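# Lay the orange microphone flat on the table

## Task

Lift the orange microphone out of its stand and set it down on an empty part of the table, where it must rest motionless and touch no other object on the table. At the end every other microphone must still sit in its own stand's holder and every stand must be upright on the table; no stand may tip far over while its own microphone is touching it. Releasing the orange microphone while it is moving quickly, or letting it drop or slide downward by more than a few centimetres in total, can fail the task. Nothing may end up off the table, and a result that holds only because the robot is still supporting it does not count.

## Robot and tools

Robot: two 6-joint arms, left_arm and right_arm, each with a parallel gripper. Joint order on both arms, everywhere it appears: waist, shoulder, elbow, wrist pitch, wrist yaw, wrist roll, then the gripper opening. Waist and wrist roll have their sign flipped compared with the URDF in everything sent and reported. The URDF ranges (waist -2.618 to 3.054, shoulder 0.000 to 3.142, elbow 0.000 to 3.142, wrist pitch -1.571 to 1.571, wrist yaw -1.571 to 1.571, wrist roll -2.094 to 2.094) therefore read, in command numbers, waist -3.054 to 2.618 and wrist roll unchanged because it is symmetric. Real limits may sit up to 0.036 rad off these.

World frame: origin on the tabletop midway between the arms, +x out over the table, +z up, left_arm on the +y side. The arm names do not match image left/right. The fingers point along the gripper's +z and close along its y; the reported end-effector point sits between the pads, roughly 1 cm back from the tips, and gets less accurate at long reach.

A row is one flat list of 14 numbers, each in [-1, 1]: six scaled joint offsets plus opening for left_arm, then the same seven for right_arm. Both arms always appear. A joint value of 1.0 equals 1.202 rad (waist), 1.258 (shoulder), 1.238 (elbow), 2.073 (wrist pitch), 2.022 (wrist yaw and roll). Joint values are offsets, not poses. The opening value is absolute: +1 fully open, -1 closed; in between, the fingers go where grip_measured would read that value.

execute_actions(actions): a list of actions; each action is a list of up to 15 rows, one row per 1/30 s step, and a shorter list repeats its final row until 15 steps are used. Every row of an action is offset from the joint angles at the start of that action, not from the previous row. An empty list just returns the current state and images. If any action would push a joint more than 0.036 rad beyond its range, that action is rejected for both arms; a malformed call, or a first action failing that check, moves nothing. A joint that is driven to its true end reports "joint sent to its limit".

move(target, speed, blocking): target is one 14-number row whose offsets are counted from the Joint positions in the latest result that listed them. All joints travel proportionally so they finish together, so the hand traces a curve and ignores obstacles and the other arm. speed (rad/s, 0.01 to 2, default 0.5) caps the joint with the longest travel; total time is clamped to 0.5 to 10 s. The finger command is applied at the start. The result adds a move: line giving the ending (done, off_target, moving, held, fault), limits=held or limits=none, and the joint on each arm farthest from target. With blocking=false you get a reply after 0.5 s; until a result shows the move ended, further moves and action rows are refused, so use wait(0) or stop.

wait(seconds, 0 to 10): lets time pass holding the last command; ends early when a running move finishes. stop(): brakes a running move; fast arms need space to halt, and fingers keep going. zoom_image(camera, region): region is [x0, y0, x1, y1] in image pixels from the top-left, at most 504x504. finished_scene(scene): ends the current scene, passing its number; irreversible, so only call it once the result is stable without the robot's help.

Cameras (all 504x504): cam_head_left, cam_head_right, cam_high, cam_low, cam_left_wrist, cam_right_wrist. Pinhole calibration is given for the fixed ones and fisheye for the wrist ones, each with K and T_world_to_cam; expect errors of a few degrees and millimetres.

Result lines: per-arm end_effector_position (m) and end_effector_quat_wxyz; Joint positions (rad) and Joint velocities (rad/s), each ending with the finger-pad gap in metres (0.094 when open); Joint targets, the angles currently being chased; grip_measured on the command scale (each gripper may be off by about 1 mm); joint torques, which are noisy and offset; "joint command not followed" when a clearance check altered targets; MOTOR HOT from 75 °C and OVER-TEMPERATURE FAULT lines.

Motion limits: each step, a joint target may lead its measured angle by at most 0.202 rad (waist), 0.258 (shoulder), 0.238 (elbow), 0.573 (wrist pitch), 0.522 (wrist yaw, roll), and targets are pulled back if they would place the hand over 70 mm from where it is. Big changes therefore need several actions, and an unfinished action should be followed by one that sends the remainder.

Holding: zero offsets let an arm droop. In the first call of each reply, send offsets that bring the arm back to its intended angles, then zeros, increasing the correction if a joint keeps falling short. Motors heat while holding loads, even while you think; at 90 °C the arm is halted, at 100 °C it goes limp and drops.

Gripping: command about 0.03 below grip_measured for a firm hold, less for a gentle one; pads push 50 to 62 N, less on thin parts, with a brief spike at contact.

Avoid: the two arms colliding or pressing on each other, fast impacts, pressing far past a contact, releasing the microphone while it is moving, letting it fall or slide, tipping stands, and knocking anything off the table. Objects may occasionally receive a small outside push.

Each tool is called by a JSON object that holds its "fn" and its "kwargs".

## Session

{"fn": "execute_actions", "kwargs": {"actions": []}}

Scene clock: 0.00 s.
left_arm: end_effector_position=(+0.0304, +0.5794, +0.3323) grip_measured=+1.000 end_effector_quat_wxyz=(-0.142, -0.165, +0.639, +0.738) | right_arm: end_effector_position=(+0.1821, -0.0185, +0.1679) grip_measured=+1.000 end_effector_quat_wxyz=(-0.211, +0.947, -0.204, -0.127)
Joint names: [waist, shoulder, elbow, wrist pitch, wrist yaw, wrist roll]
Joint positions: left_arm=[-0.683  1.064  0.536  0.991 -1.277 -1.954  0.094] | right_arm=[-0.823  1.726  1.535 -1.093 -0.413  1.753  0.094]
Joint velocities: left_arm=[-0.002 -0.027 -0.012 -0.037  0.007  0.051  0.   ] | right_arm=[-0.017 -0.012  0.012 -0.022 -0.022  0.037  0.   ]
Joint torques (N m, as the arm reports them, + toward a larger Joint positions number): no reading
Motor temperatures (°C, as the motors report them): left_arm=[27 33 30 30 27 27] | right_arm=[28 31 27 32 30 27]
Joint targets: left_arm=[-0.683 1.057 0.547 0.997 -1.272 -1.947] | right_arm=[-0.823 1.723 1.538 -1.102 -0.421 1.752]
camera_calibration (this result's frames):
cam_left_wrist: T_world_to_cam=[[0.223208, 0.282951, -0.9328, 0.137944], [-0.548414, -0.754676, -0.360149, 0.61842], [-0.805866, 0.591949, -0.0132753, -0.182941], [0, 0, 0, 1]] pos_world=[0.160934, 0.535967, 0.348969]
cam_right_wrist: T_world_to_cam=[[0.545441, 0.760479, 0.352371, -0.155033], [0.788119, -0.608432, 0.0931616, -0.132554], [0.285241, 0.226896, -0.931212, 0.227038], [0, 0, 0, 1]] pos_world=[0.124269, -0.0142644, 0.278399]

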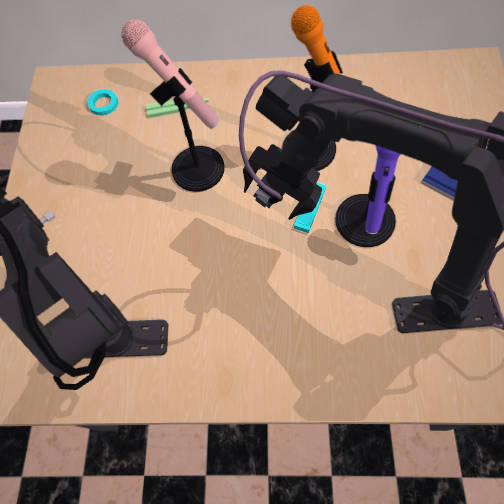

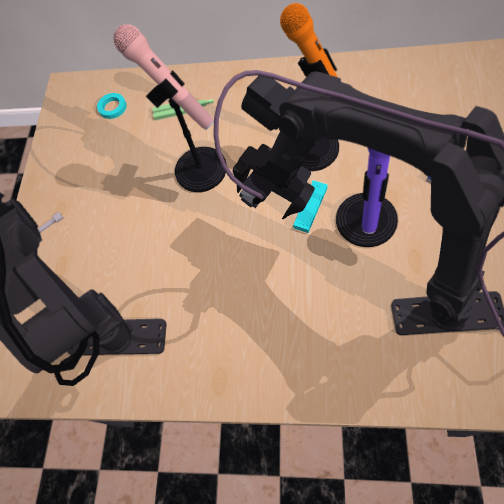

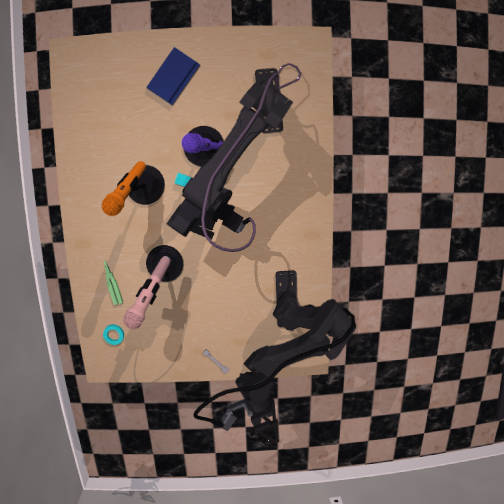

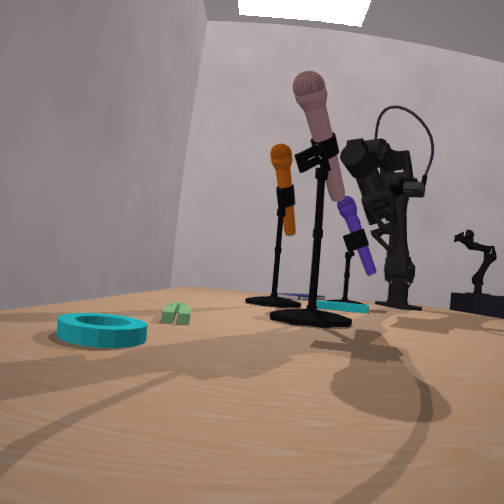

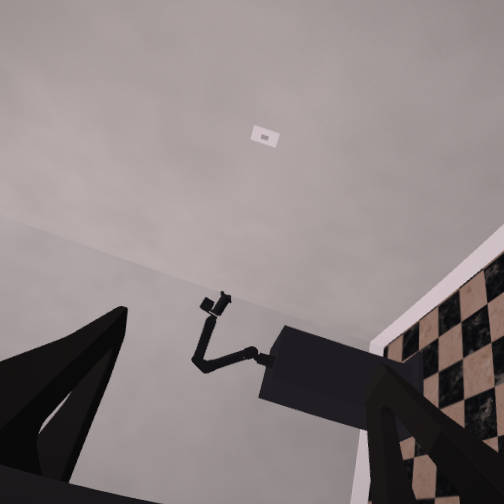

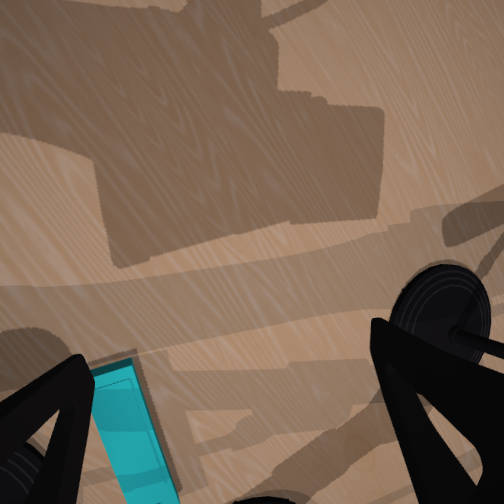

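{"fn": "move", "kwargs": {"target": [0.4,-0.05,-0.18,-0.38,0.63,0.966,1,0,-0.458,-0.125,0.204,0.204,-0.867,1], "speed": 1.2}}

{"fn": "move", "kwargs": {"target": [0.83,0,0,0,0,0,1,0.285,0,0,0,0,0,1], "speed": 1.0}}

{"fn": "move", "kwargs": {"target": [0,0.58,0.46,0.087,0,0,1,0,0,0,0,0,0,1], "speed": 0.8}}

Scene clock: 18.57 s.
left_arm: end_effector_position=(+0.2744, +0.3702, +0.1133) grip_measured=+1.000 end_effector_quat_wxyz=(+0.509, -0.100, +0.852, +0.068) | right_arm: end_effector_position=(+0.2287, -0.0722, +0.3714) grip_measured=+1.000 end_effector_quat_wxyz=(+0.482, -0.372, +0.757, +0.237)
Joint names: [waist, shoulder, elbow, wrist pitch, wrist yaw, wrist roll]
Joint positions: left_arm=[-0.211  1.023  0.318  0.212 -0.013 -0.009  0.094] | right_arm=[-0.823  1.164  1.399 -0.67  -0.009  0.006  0.094]
Joint velocities: left_arm=[-0.012  0.007  0.007  0.037  0.051  0.007  0.   ] | right_arm=[-0.002 -0.022 -0.022  0.007  0.051 -0.007  0.   ]
Joint torques (N m, as the arm reports them, + toward a larger Joint positions number): left_arm=[ 0.7  -3.82  6.13  1.66  0.1   0.09] | right_arm=[-0.05 -4.03  5.89  1.77  0.1  -0.06]
Motor temperatures (°C, as the motors report them): left_arm=[27 34 33 31 27 27] | right_arm=[28 35 29 33 30 27]
Joint targets: left_arm=[-0.202 1.002 0.313 0.203 -0.003 -0.001] | right_arm=[-0.823 1.150 1.380 -0.670 -0.000 -0.000]
move: off_target (left_arm); limits=none; left_arm: farthest joint: the shoulder, 0.022 radians from its target (0.063 radians at the start); right_arm: farthest joint: the elbow, 0.018 radians from its target (0.155 radians at the start)
camera_calibration (this result's frames):
cam_left_wrist: T_world_to_cam=[[0.384525, -0.901213, 0.199889, 0.204186], [-0.745628, -0.430884, -0.50831, 0.466465], [0.544224, 0.0464152, -0.837655, 0.0594919], [0, 0, 0, 1]] pos_world=[0.236917, 0.382246, 0.246128]
cam_right_wrist: T_world_to_cam=[[0.728989, -0.679806, -0.0802404, -0.196586], [-0.586263, -0.559527, -0.585855, 0.349055], [0.353371, 0.474124, -0.806434, 0.371349], [0, 0, 0, 1]] pos_world=[0.216723, -0.1144, 0.48819]

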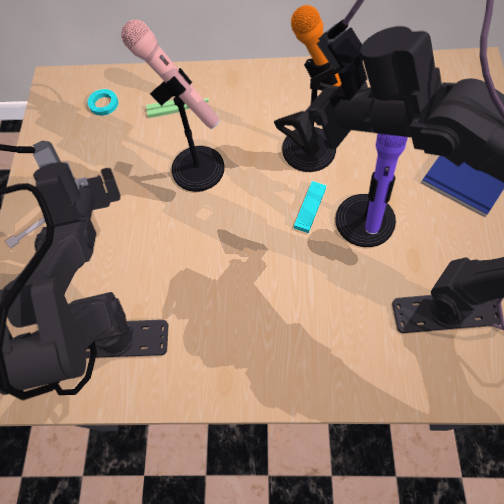

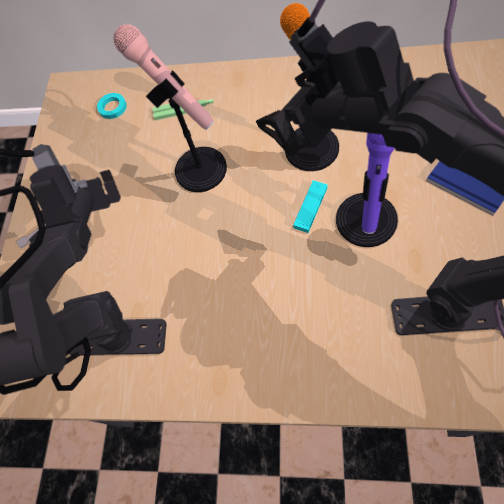

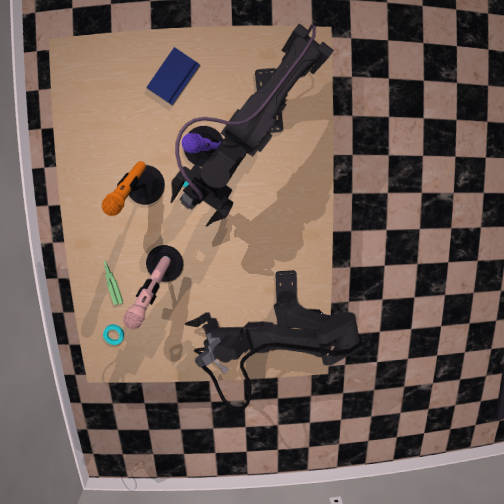

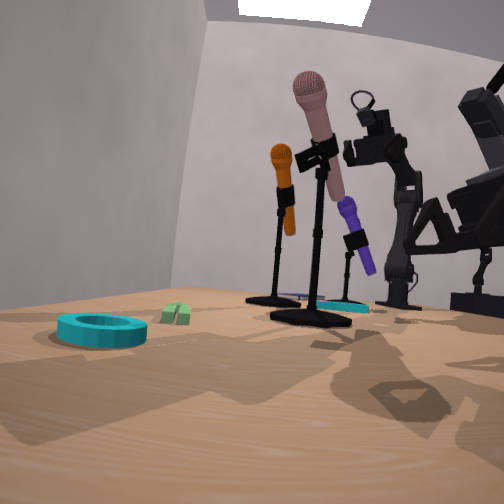

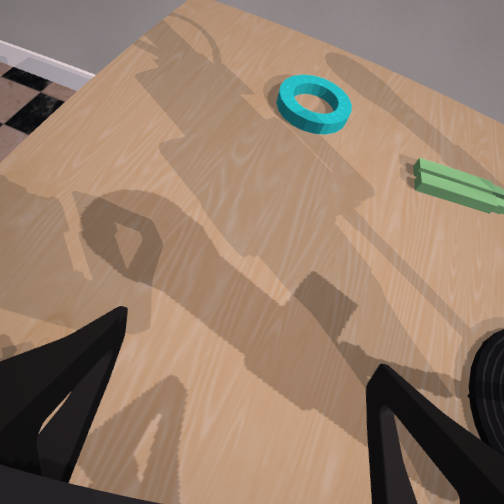

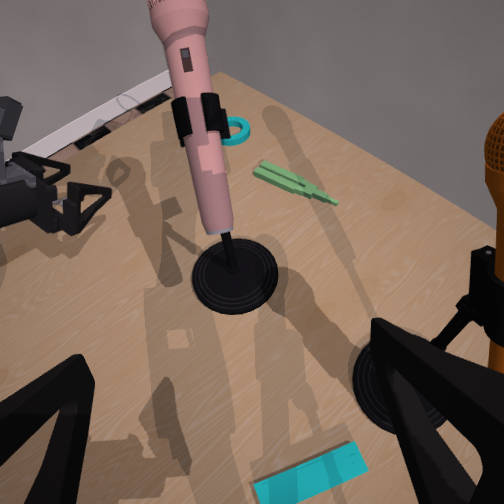

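Scene clock: 20.03 s.
left_arm: end_effector_position=(+0.1974, +0.0693, +0.1133) grip_measured=+1.000 end_effector_quat_wxyz=(+0.480, +0.317, +0.797, -0.182) | right_arm: end_effector_position=(+0.3113, -0.1622, +0.3714) grip_measured=+1.000 end_effector_quat_wxyz=(+0.515, -0.241, +0.808, +0.153)
Joint names: [waist, shoulder, elbow, wrist pitch, wrist yaw, wrist roll]
Joint positions: left_arm=[ 0.779  1.023  0.318  0.212 -0.012 -0.009  0.094] | right_arm=[-0.487  1.164  1.399 -0.67  -0.009  0.006  0.094]
Joint velocities: left_arm=[-0.017 -0.007 -0.002 -0.051 -0.007 -0.037  0.   ] | right_arm=[ 0.017 -0.012  0.002  0.022 -0.022 -0.022  0.   ]
Joint torques (N m, as the arm reports them, + toward a larger Joint positions number): left_arm=[ 0.7  -2.01  6.51  1.75  0.02  0.  ] | right_arm=[ 0.54 -2.94  7.4   1.77  0.   -0.01]
Motor temperatures (°C, as the motors report them): left_arm=[27 34 33 32 27 27] | right_arm=[28 35 29 33 30 27]
Joint targets: left_arm=[0.787 1.023 0.318 0.212 -0.013 -0.009] | right_arm=[-0.480 1.164 1.399 -0.670 -0.009 0.006]
move: done; limits=none; left_arm: farthest joint: the waist, 0.008 radians from its target (0.997 radians at the start); right_arm: farthest joint: the waist, 0.006 radians from its target (0.342 radians at the start)
camera_calibration (this result's frames):
cam_left_wrist: T_world_to_cam=[[-0.542582, -0.815788, 0.200237, 0.139636], [-0.769389, 0.386978, -0.508221, 0.227401], [0.337113, -0.429812, -0.837625, 0.189237], [0, 0, 0, 1]] pos_world=[0.186929, 0.10725, 0.246119]
cam_right_wrist: T_world_to_cam=[[0.464013, -0.882187, -0.0802404, -0.268341], [-0.73799, -0.334881, -0.585855, 0.430806], [0.489962, 0.331061, -0.806434, 0.319099], [0, 0, 0, 1]] pos_world=[0.286097, -0.198099, 0.48819]

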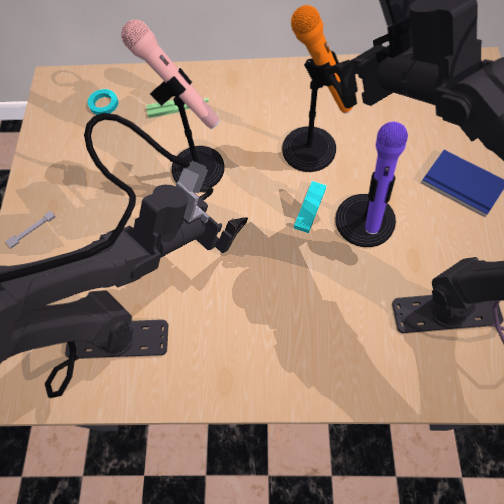

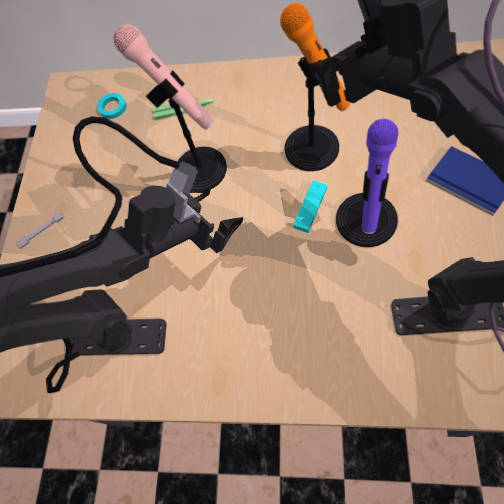

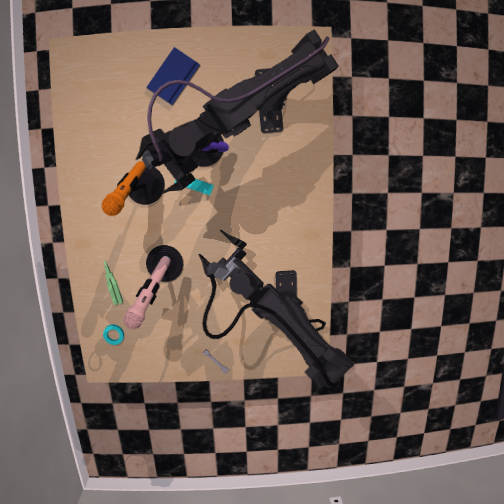

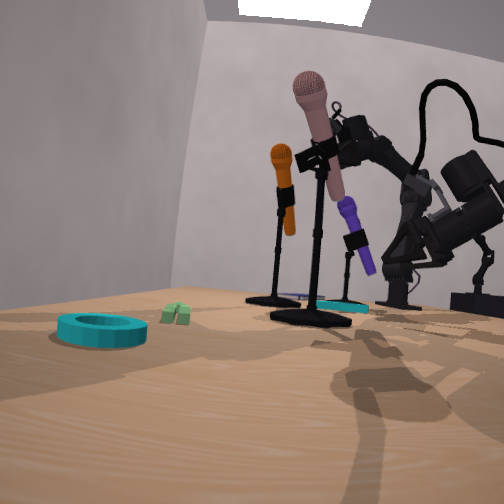

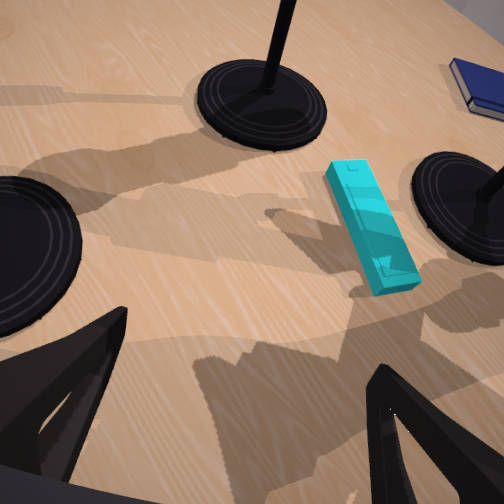

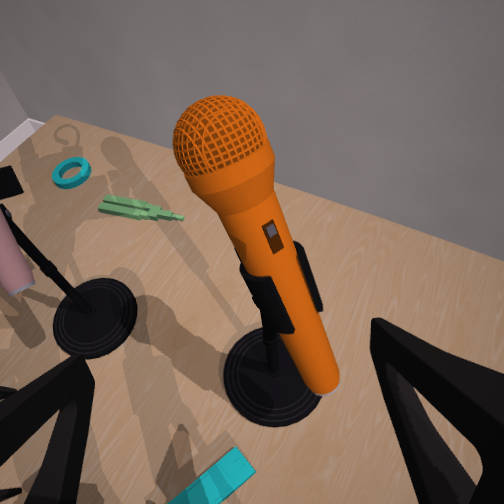

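Scene clock: 21.63 s.
left_arm: end_effector_position=(+0.3122, -0.0388, +0.1025) grip_measured=+1.000 end_effector_quat_wxyz=(+0.471, +0.319, +0.803, -0.179) | right_arm: end_effector_position=(+0.3113, -0.1622, +0.3714) grip_measured=+1.000 end_effector_quat_wxyz=(+0.515, -0.241, +0.808, +0.153)
Joint names: [waist, shoulder, elbow, wrist pitch, wrist yaw, wrist roll]
Joint positions: left_arm=[ 0.779  1.754  0.86   0.378 -0.012 -0.009  0.094] | right_arm=[-0.487  1.164  1.399 -0.67  -0.009  0.006  0.094]
Joint velocities: left_arm=[-0.007  0.002 -0.002 -0.037  0.066 -0.022  0.   ] | right_arm=[-0.007  0.002  0.002 -0.022 -0.037  0.037  0.   ]
Joint torques (N m, as the arm reports them, + toward a larger Joint positions number): left_arm=[ 0.01 -8.17  8.17  1.86  0.02  0.  ] | right_arm=[-0.07 -2.94  7.39  1.77  0.   -0.01]
Motor temperatures (°C, as the motors report them): left_arm=[27 34 33 32 27 27] | right_arm=[28 35 30 34 30 27]
Joint targets: left_arm=[0.779 1.753 0.887 0.393 -0.012 -0.009] | right_arm=[-0.487 1.164 1.399 -0.670 -0.009 0.006]
move: off_target (left_arm); limits=none; left_arm: farthest joint: the elbow, 0.027 radians from its target (0.570 radians at the start); right_arm: farthest joint: the waist, 0.000 radians from its target (0.000 radians at the start)
camera_calibration (this result's frames):
cam_left_wrist: T_world_to_cam=[[-0.539386, -0.818797, 0.196558, 0.115177], [-0.777429, 0.394546, -0.489834, 0.353023], [0.323523, -0.41702, -0.849369, 0.101016], [0, 0, 0, 1]] pos_world=[0.303894, -0.00285164, 0.236084]
cam_right_wrist: T_world_to_cam=[[0.464013, -0.882187, -0.0802404, -0.268341], [-0.73799, -0.334881, -0.585855, 0.430806], [0.489962, 0.331061, -0.806434, 0.319099], [0, 0, 0, 1]] pos_world=[0.286097, -0.198099, 0.48819]

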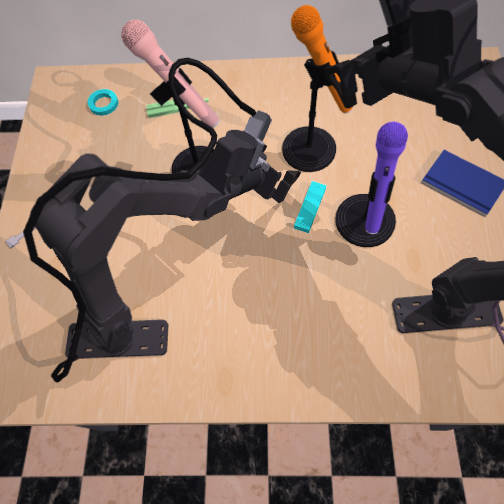

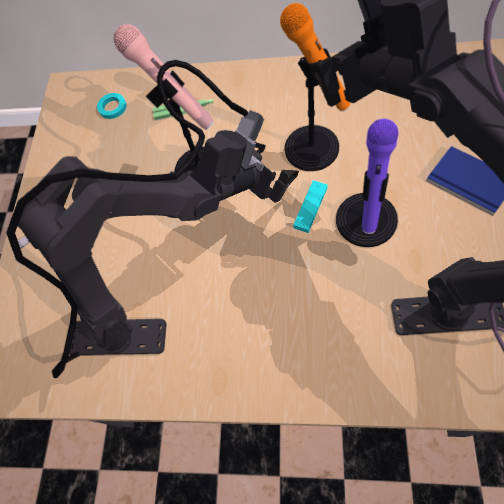

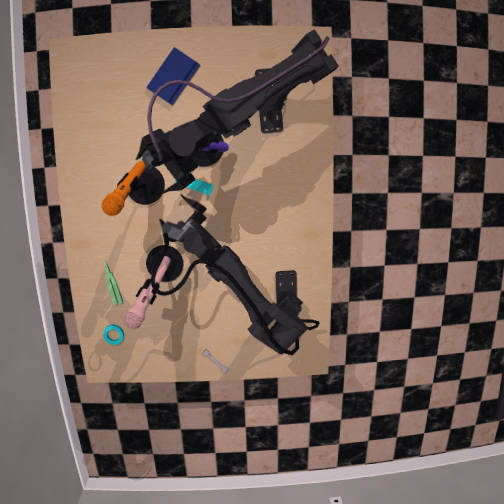

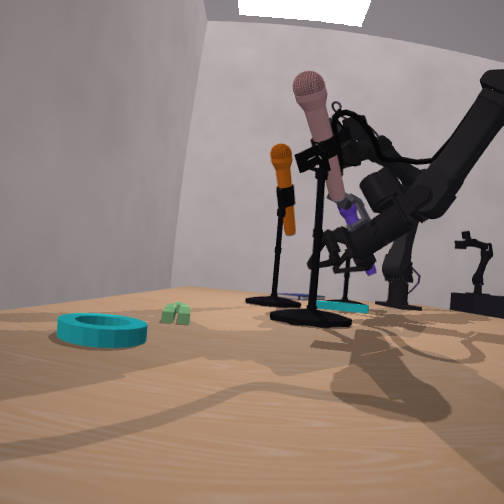

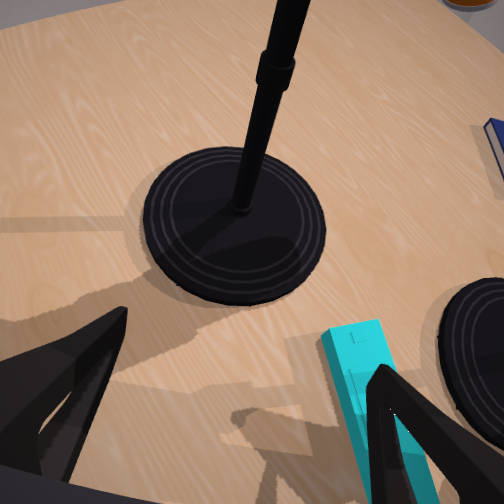

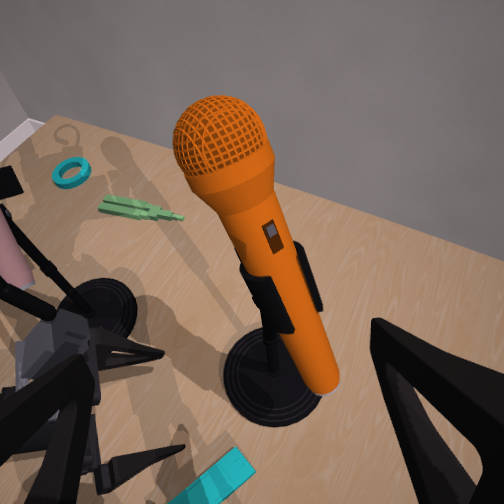

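{"fn": "move", "kwargs": {"target": [-0.02,0.45,0.37,0.195,0,0,1,0.03,0.165,-0.05,0.125,0,0.13,1], "speed": 0.3}}

Scene clock: 28.03 s.
left_arm: end_effector_position=(+0.4155, -0.1231, +0.0679) grip_measured=+1.000 end_effector_quat_wxyz=(+0.570, +0.287, +0.740, -0.213) | right_arm: end_effector_position=(+0.3789, -0.1340, +0.3304) grip_measured=+1.000 end_effector_quat_wxyz=(+0.536, -0.330, +0.773, +0.078)
Joint names: [waist, shoulder, elbow, wrist pitch, wrist yaw, wrist roll]
Joint positions: left_arm=[ 0.764  2.322  1.291  0.769 -0.012 -0.009  0.094] | right_arm=[-0.458  1.363  1.348 -0.412 -0.009  0.262  0.094]
Joint velocities: left_arm=[-0.007 -0.017 -0.017  0.037 -0.022  0.066  0.   ] | right_arm=[ 0.007  0.007 -0.002 -0.022 -0.007 -0.007  0.   ]
Joint torques (N m, as the arm reports them, + toward a larger Joint positions number): left_arm=[ -0.69 -12.55   7.75   1.97   0.02   0.  ] | right_arm=[ 0.6  -4.32  7.04  1.76  0.    0.04]
Motor temperatures (°C, as the motors report them): left_arm=[27 36 34 33 27 27] | right_arm=[28 34 30 35 30 27]
Joint targets: left_arm=[0.755 2.320 1.318 0.782 -0.012 -0.009] | right_arm=[-0.451 1.372 1.337 -0.412 -0.009 0.268]
move: off_target (left_arm); limits=none; left_arm: farthest joint: the elbow, 0.027 radians from its target (0.458 radians at the start); right_arm: farthest joint: the elbow, 0.011 radians from its target (0.062 radians at the start)
camera_calibration (this result's frames):
cam_left_wrist: T_world_to_cam=[[-0.567112, -0.790156, 0.232461, 0.121283], [-0.673183, 0.282054, -0.683572, 0.405646], [0.474562, -0.54415, -0.691875, -0.086061], [0, 0, 0, 1]] pos_world=[0.382697, -0.0654115, 0.189551]
cam_right_wrist: T_world_to_cam=[[0.52736, -0.835982, 0.151739, -0.372544], [-0.626259, -0.503152, -0.595515, 0.404448], [0.574188, 0.219023, -0.788884, 0.19086], [0, 0, 0, 1]] pos_world=[0.340164, -0.149744, 0.447951]

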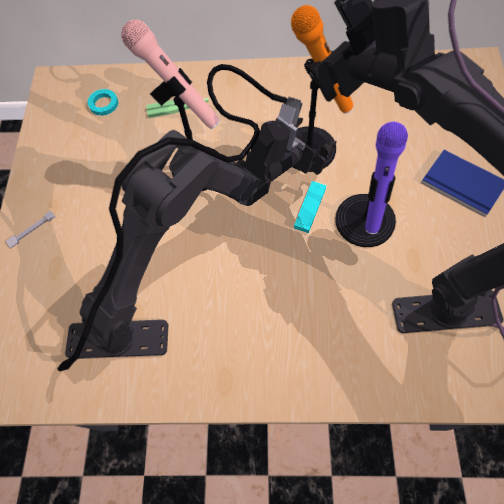

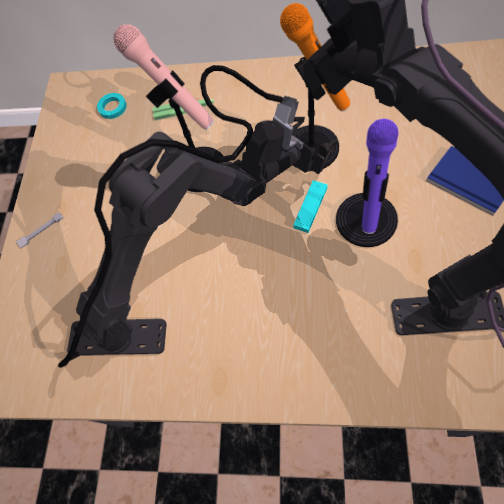

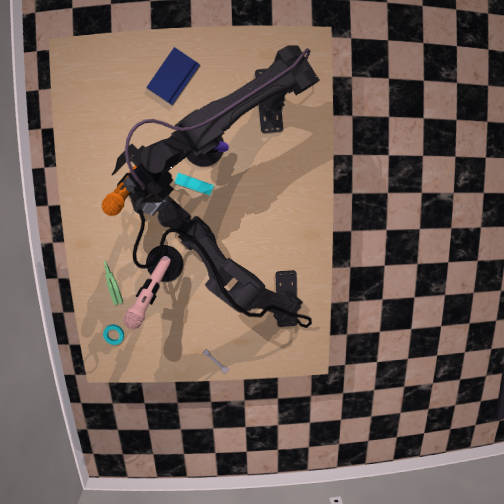

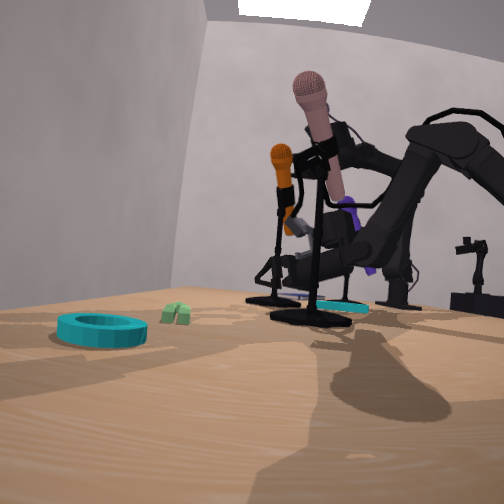

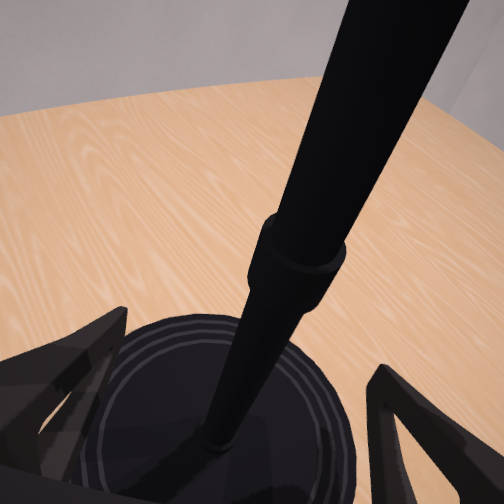

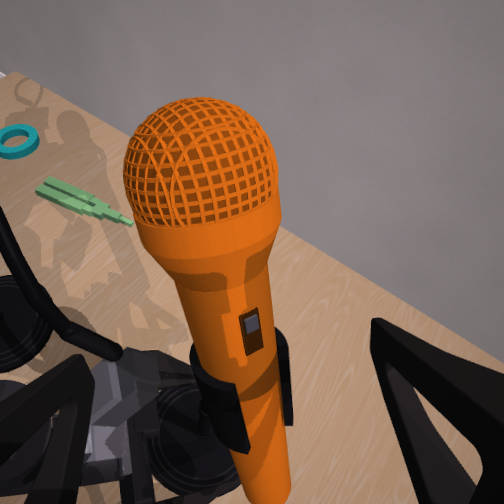

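{"fn": "move", "kwargs": {"target": [0,0,0,0,0,0,-0.95,0,0.142,0.12,0.013,0,0,1], "speed": 0.2}}

Scene clock: 32.33 s.
left_arm: end_effector_position=(+0.4187, -0.1197, +0.0683) grip_measured=-0.783 end_effector_quat_wxyz=(+0.570, +0.276, +0.744, -0.215) | right_arm: end_effector_position=(+0.4174, -0.1110, +0.3212) grip_measured=+1.000 end_effector_quat_wxyz=(+0.529, -0.332, +0.777, +0.077)
Joint names: [waist, shoulder, elbow, wrist pitch, wrist yaw, wrist roll]
Joint positions: left_arm=[ 0.758  2.322  1.291  0.77  -0.019  0.01   0.01 ] | right_arm=[-0.458  1.532  1.473 -0.385 -0.009  0.263  0.094]
Joint velocities: left_arm=[ 0.007 -0.002  0.007  0.007  0.051 -0.007  0.001] | right_arm=[ 0.012 -0.007 -0.007 -0.095 -0.037  0.007  0.   ]
Joint torques (N m, as the arm reports them, + toward a larger Joint positions number): left_arm=[  0.49 -12.34   5.53   1.83   0.09  -0.21] | right_arm=[-0.07 -5.78  9.95  1.75  0.   -0.02]
Motor temperatures (°C, as the motors report them): left_arm=[27 39 34 34 27 27] | right_arm=[28 34 30 36 30 27]
Joint targets: left_arm=[0.764 2.322 1.291 0.769 -0.012 -0.009] | right_arm=[-0.458 1.541 1.497 -0.385 -0.009 0.262]
move: off_target (right_arm); limits=none; left_arm: farthest joint: the wrist roll, 0.019 radians from its target (0.000 radians at the start); right_arm: farthest joint: the elbow, 0.023 radians from its target (0.149 radians at the start)
camera_calibration (this result's frames):
cam_left_wrist: T_world_to_cam=[[-0.551172, -0.79632, 0.249167, 0.11717], [-0.684728, 0.261022, -0.680452, 0.409188], [0.476819, -0.545658, -0.689131, -0.0867663], [0, 0, 0, 1]] pos_world=[0.386135, -0.0608467, 0.189444]
cam_right_wrist: T_world_to_cam=[[0.529653, -0.834546, 0.15166, -0.37298], [-0.634554, -0.508498, -0.582041, 0.43316], [0.562859, 0.212043, -0.798892, 0.163638], [0, 0, 0, 1]] pos_world=[0.380309, -0.125706, 0.439412]

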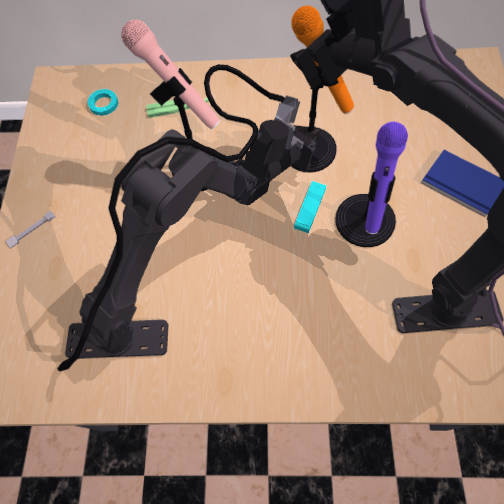

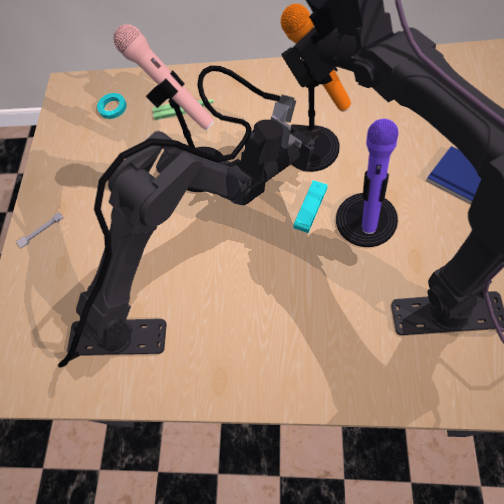

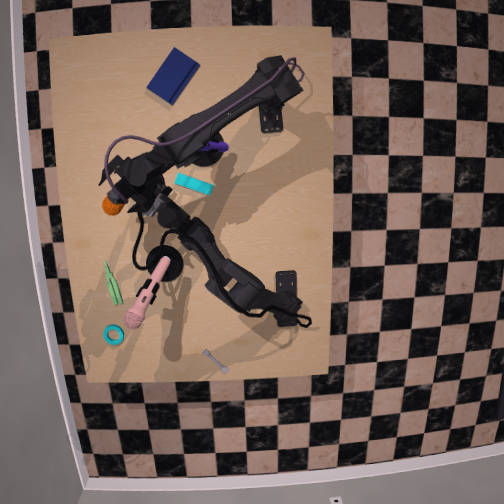

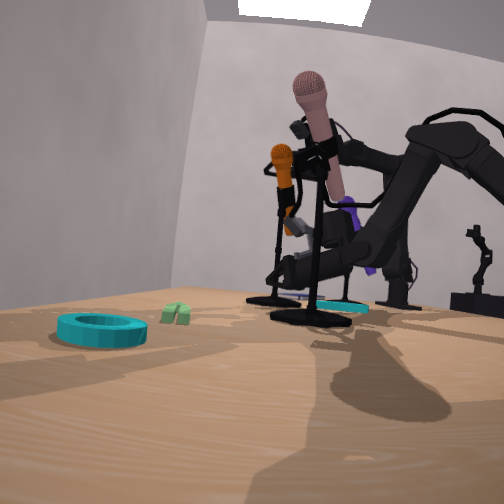

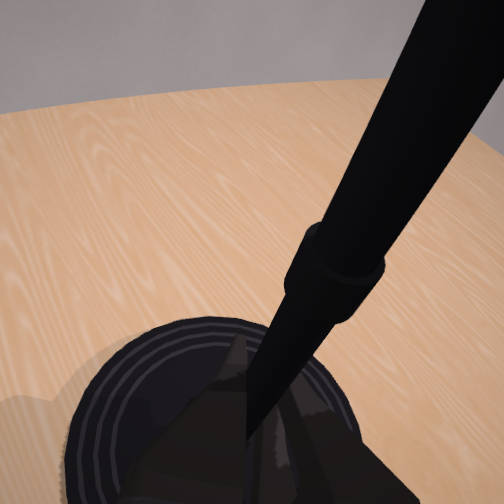

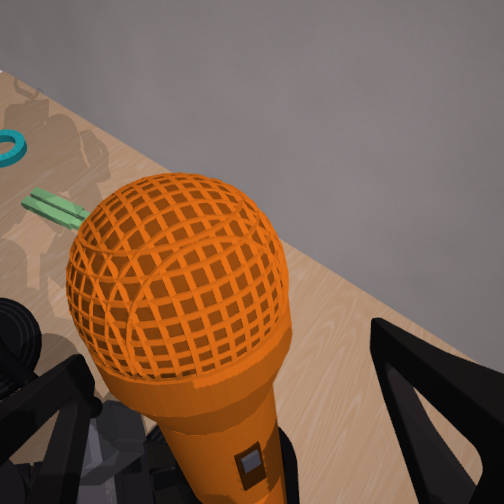

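{"fn": "move", "kwargs": {"target": [0,0,0,0,0,0,-0.95,-0.01,0,0,0,0,0,-0.5]}}

{"fn": "move", "kwargs": {"target": [0,0.03,0,0,0,0,-0.95,-0.03,0.025,0.27,0.05,0,0,-0.5], "speed": 0.15}}

Scene clock: 38.30 s.
left_arm: end_effector_position=(+0.4191, -0.1192, +0.0683) grip_measured=-0.783 end_effector_quat_wxyz=(+0.569, +0.271, +0.745, -0.217) | right_arm: end_effector_position=(+0.4157, -0.1104, +0.3182) grip_measured=-0.293 end_effector_quat_wxyz=(+0.524, -0.337, +0.779, +0.076)
Joint names: [waist, shoulder, elbow, wrist pitch, wrist yaw, wrist roll]
Joint positions: left_arm=[ 0.758  2.322  1.291  0.77  -0.021  0.021  0.01 ] | right_arm=[-0.461  1.532  1.472 -0.395 -0.01   0.269  0.033]
Joint velocities: left_arm=[ 0.002 -0.017  0.002  0.081 -0.022  0.007  0.   ] | right_arm=[ 0.002 -0.017  0.007 -0.022  0.022  0.022  0.   ]
Joint torques (N m, as the arm reports them, + toward a larger Joint positions number): left_arm=[  0.06 -12.33   5.52   1.84   0.05  -0.12] | right_arm=[-0.9  -6.5   8.13  1.85  0.   -0.07]
Motor temperatures (°C, as the motors report them): left_arm=[27 41 34 34 27 27] | right_arm=[28 34 31 37 30 27]
Joint targets: left_arm=[0.758 2.322 1.291 0.770 -0.019 0.010] | right_arm=[-0.470 1.532 1.473 -0.385 -0.010 0.263]
move: done; limits=none; left_arm: farthest joint: the wrist roll, 0.011 radians from its target (0.000 radians at the start); right_arm: farthest joint: the wrist pitch, 0.010 radians from its target (0.000 radians at the start)
camera_calibration (this result's frames):
cam_left_wrist: T_world_to_cam=[[-0.5453, -0.797379, 0.258524, 0.114563], [-0.69042, 0.252346, -0.677969, 0.410535], [0.475361, -0.548186, -0.688131, -0.0864614], [0, 0, 0, 1]] pos_world=[0.387013, -0.0596438, 0.189216]
cam_right_wrist: T_world_to_cam=[[0.535561, -0.829786, 0.156937, -0.374776], [-0.63551, -0.518388, -0.57219, 0.42682], [0.556149, 0.206708, -0.804966, 0.166264], [0, 0, 0, 1]] pos_world=[0.379496, -0.124094, 0.436875]

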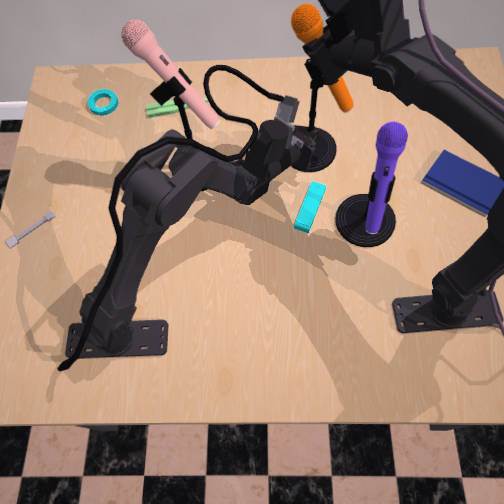

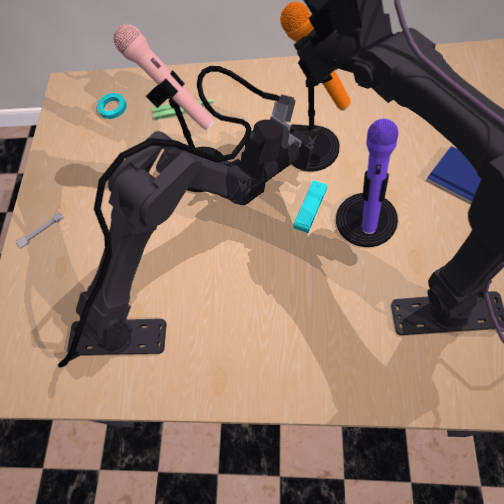

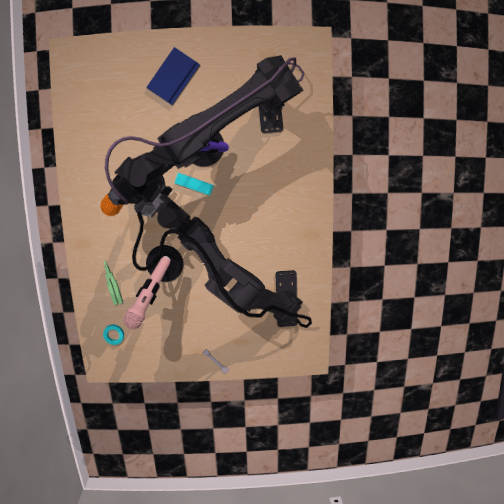

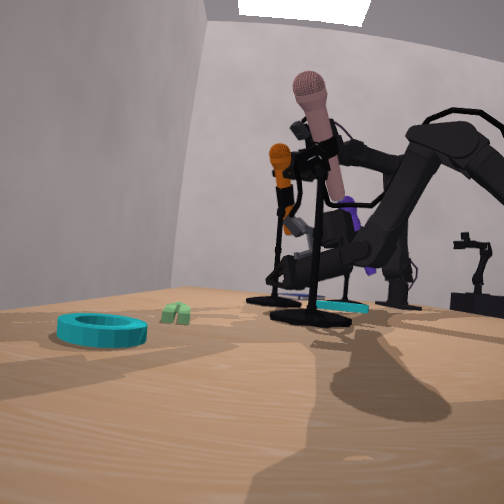

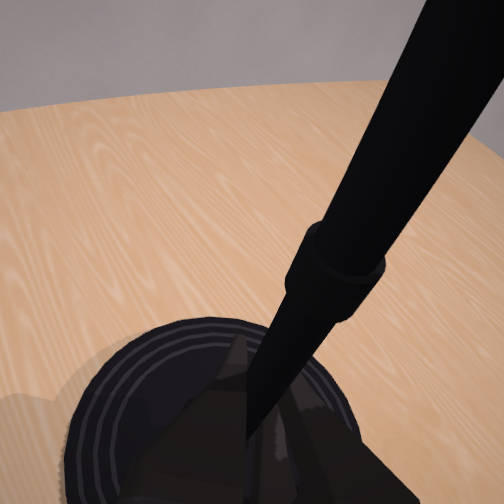

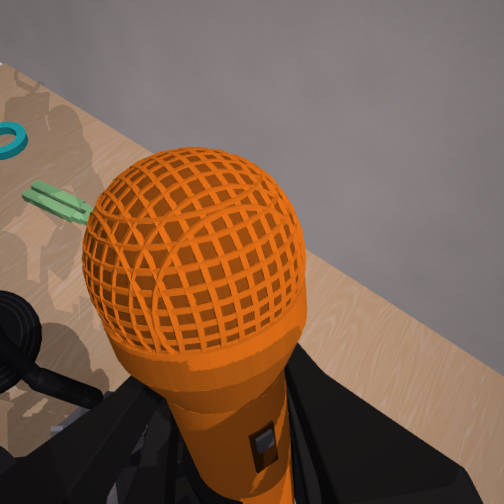

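Scene clock: 41.03 s.
left_arm: end_effector_position=(+0.4218, -0.1184, +0.0696) grip_measured=-0.783 end_effector_quat_wxyz=(+0.575, +0.253, +0.744, -0.228) | right_arm: end_effector_position=(+0.4202, -0.1011, +0.3246) grip_measured=-0.293 end_effector_quat_wxyz=(+0.489, -0.356, +0.793, +0.066)
Joint names: [waist, shoulder, elbow, wrist pitch, wrist yaw, wrist roll]
Joint positions: left_arm=[ 0.755  2.333  1.291  0.804 -0.025  0.056  0.01 ] | right_arm=[-0.476  1.624  1.665 -0.578  0.001  0.287  0.033]
Joint velocities: left_arm=[ 0.022  0.002  0.002 -0.037  0.007 -0.007  0.002] | right_arm=[ 0.012  0.007  0.002 -0.037 -0.022  0.022  0.   ]
Joint torques (N m, as the arm reports them, + toward a larger Joint positions number): left_arm=[  0.24 -10.12   5.5    1.51   0.07  -0.37] | right_arm=[-1.12 -9.78 14.25  3.27 -0.06 -0.11]
Motor temperatures (°C, as the motors report them): left_arm=[27 42 34 35 27 27] | right_arm=[28 35 33 39 30 27]
Joint targets: left_arm=[0.758 2.360 1.291 0.770 -0.021 0.021] | right_arm=[-0.488 1.590 1.744 -0.416 -0.005 0.277]
move: off_target (left_arm, right_arm); limits=none; left_arm: farthest joint: the wrist roll, 0.035 radians from its target (0.000 radians at the start); right_arm: farthest joint: the wrist pitch, 0.287 radians from its target (0.103 radians at the start)
camera_calibration (this result's frames):
cam_left_wrist: T_world_to_cam=[[-0.531748, -0.794608, 0.292989, 0.108538], [-0.697223, 0.214353, -0.684056, 0.411905], [0.480754, -0.568024, -0.668, -0.0924261], [0, 0, 0, 1]] pos_world=[0.389339, -0.0545485, 0.188226]
cam_right_wrist: T_world_to_cam=[[0.557744, -0.811464, 0.174493, -0.383648], [-0.659593, -0.560937, -0.500286, 0.420619], [0.503844, 0.163936, -0.848096, 0.198623], [0, 0, 0, 1]] pos_world=[0.39134, -0.107937, 0.445825]

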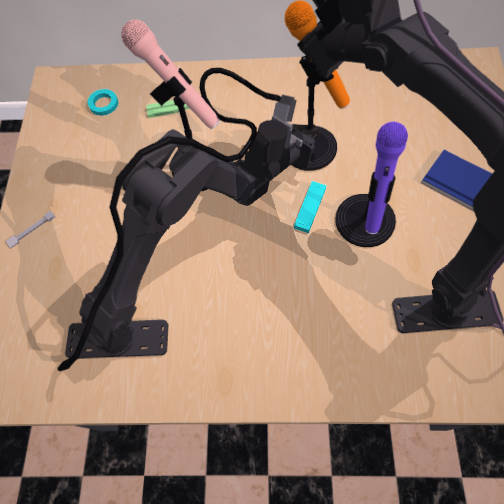

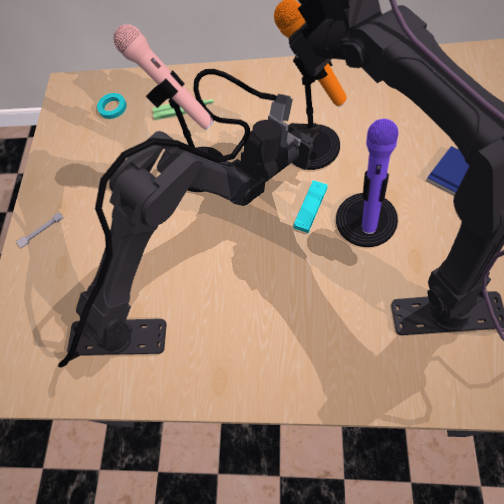

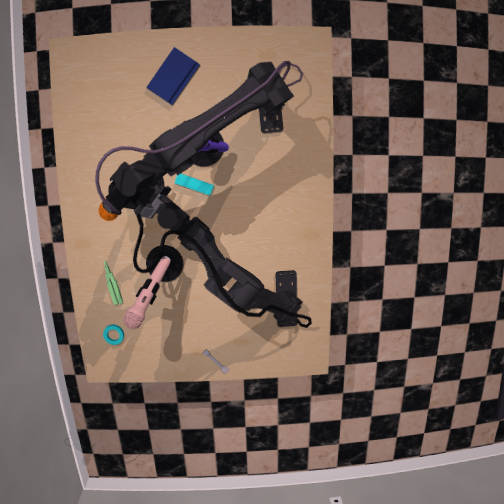

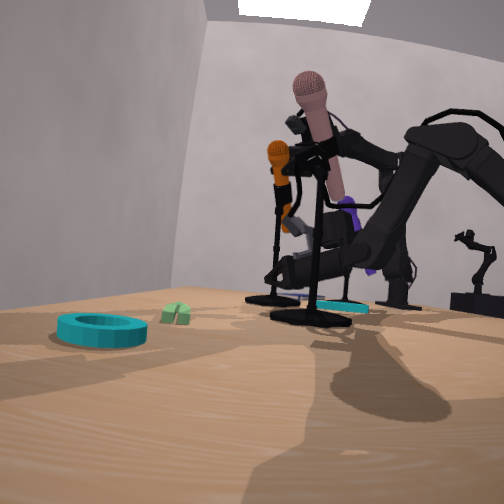

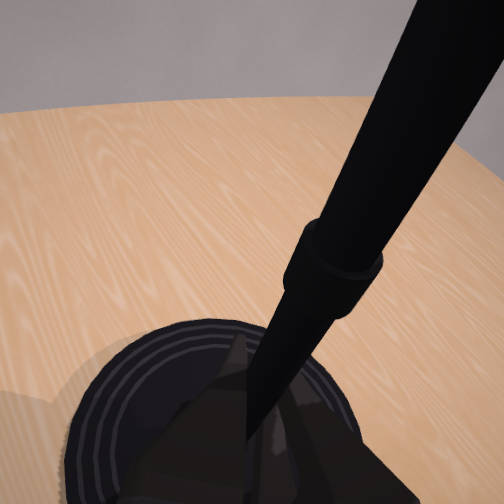

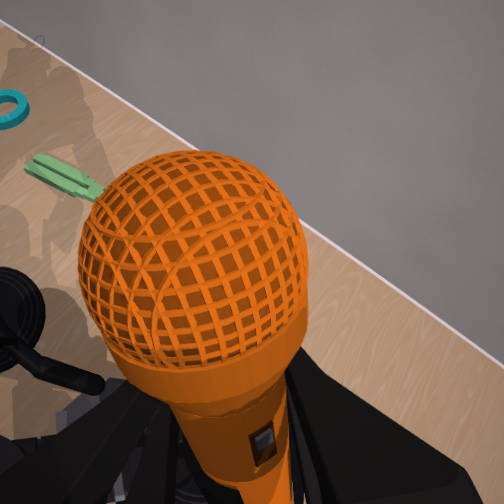

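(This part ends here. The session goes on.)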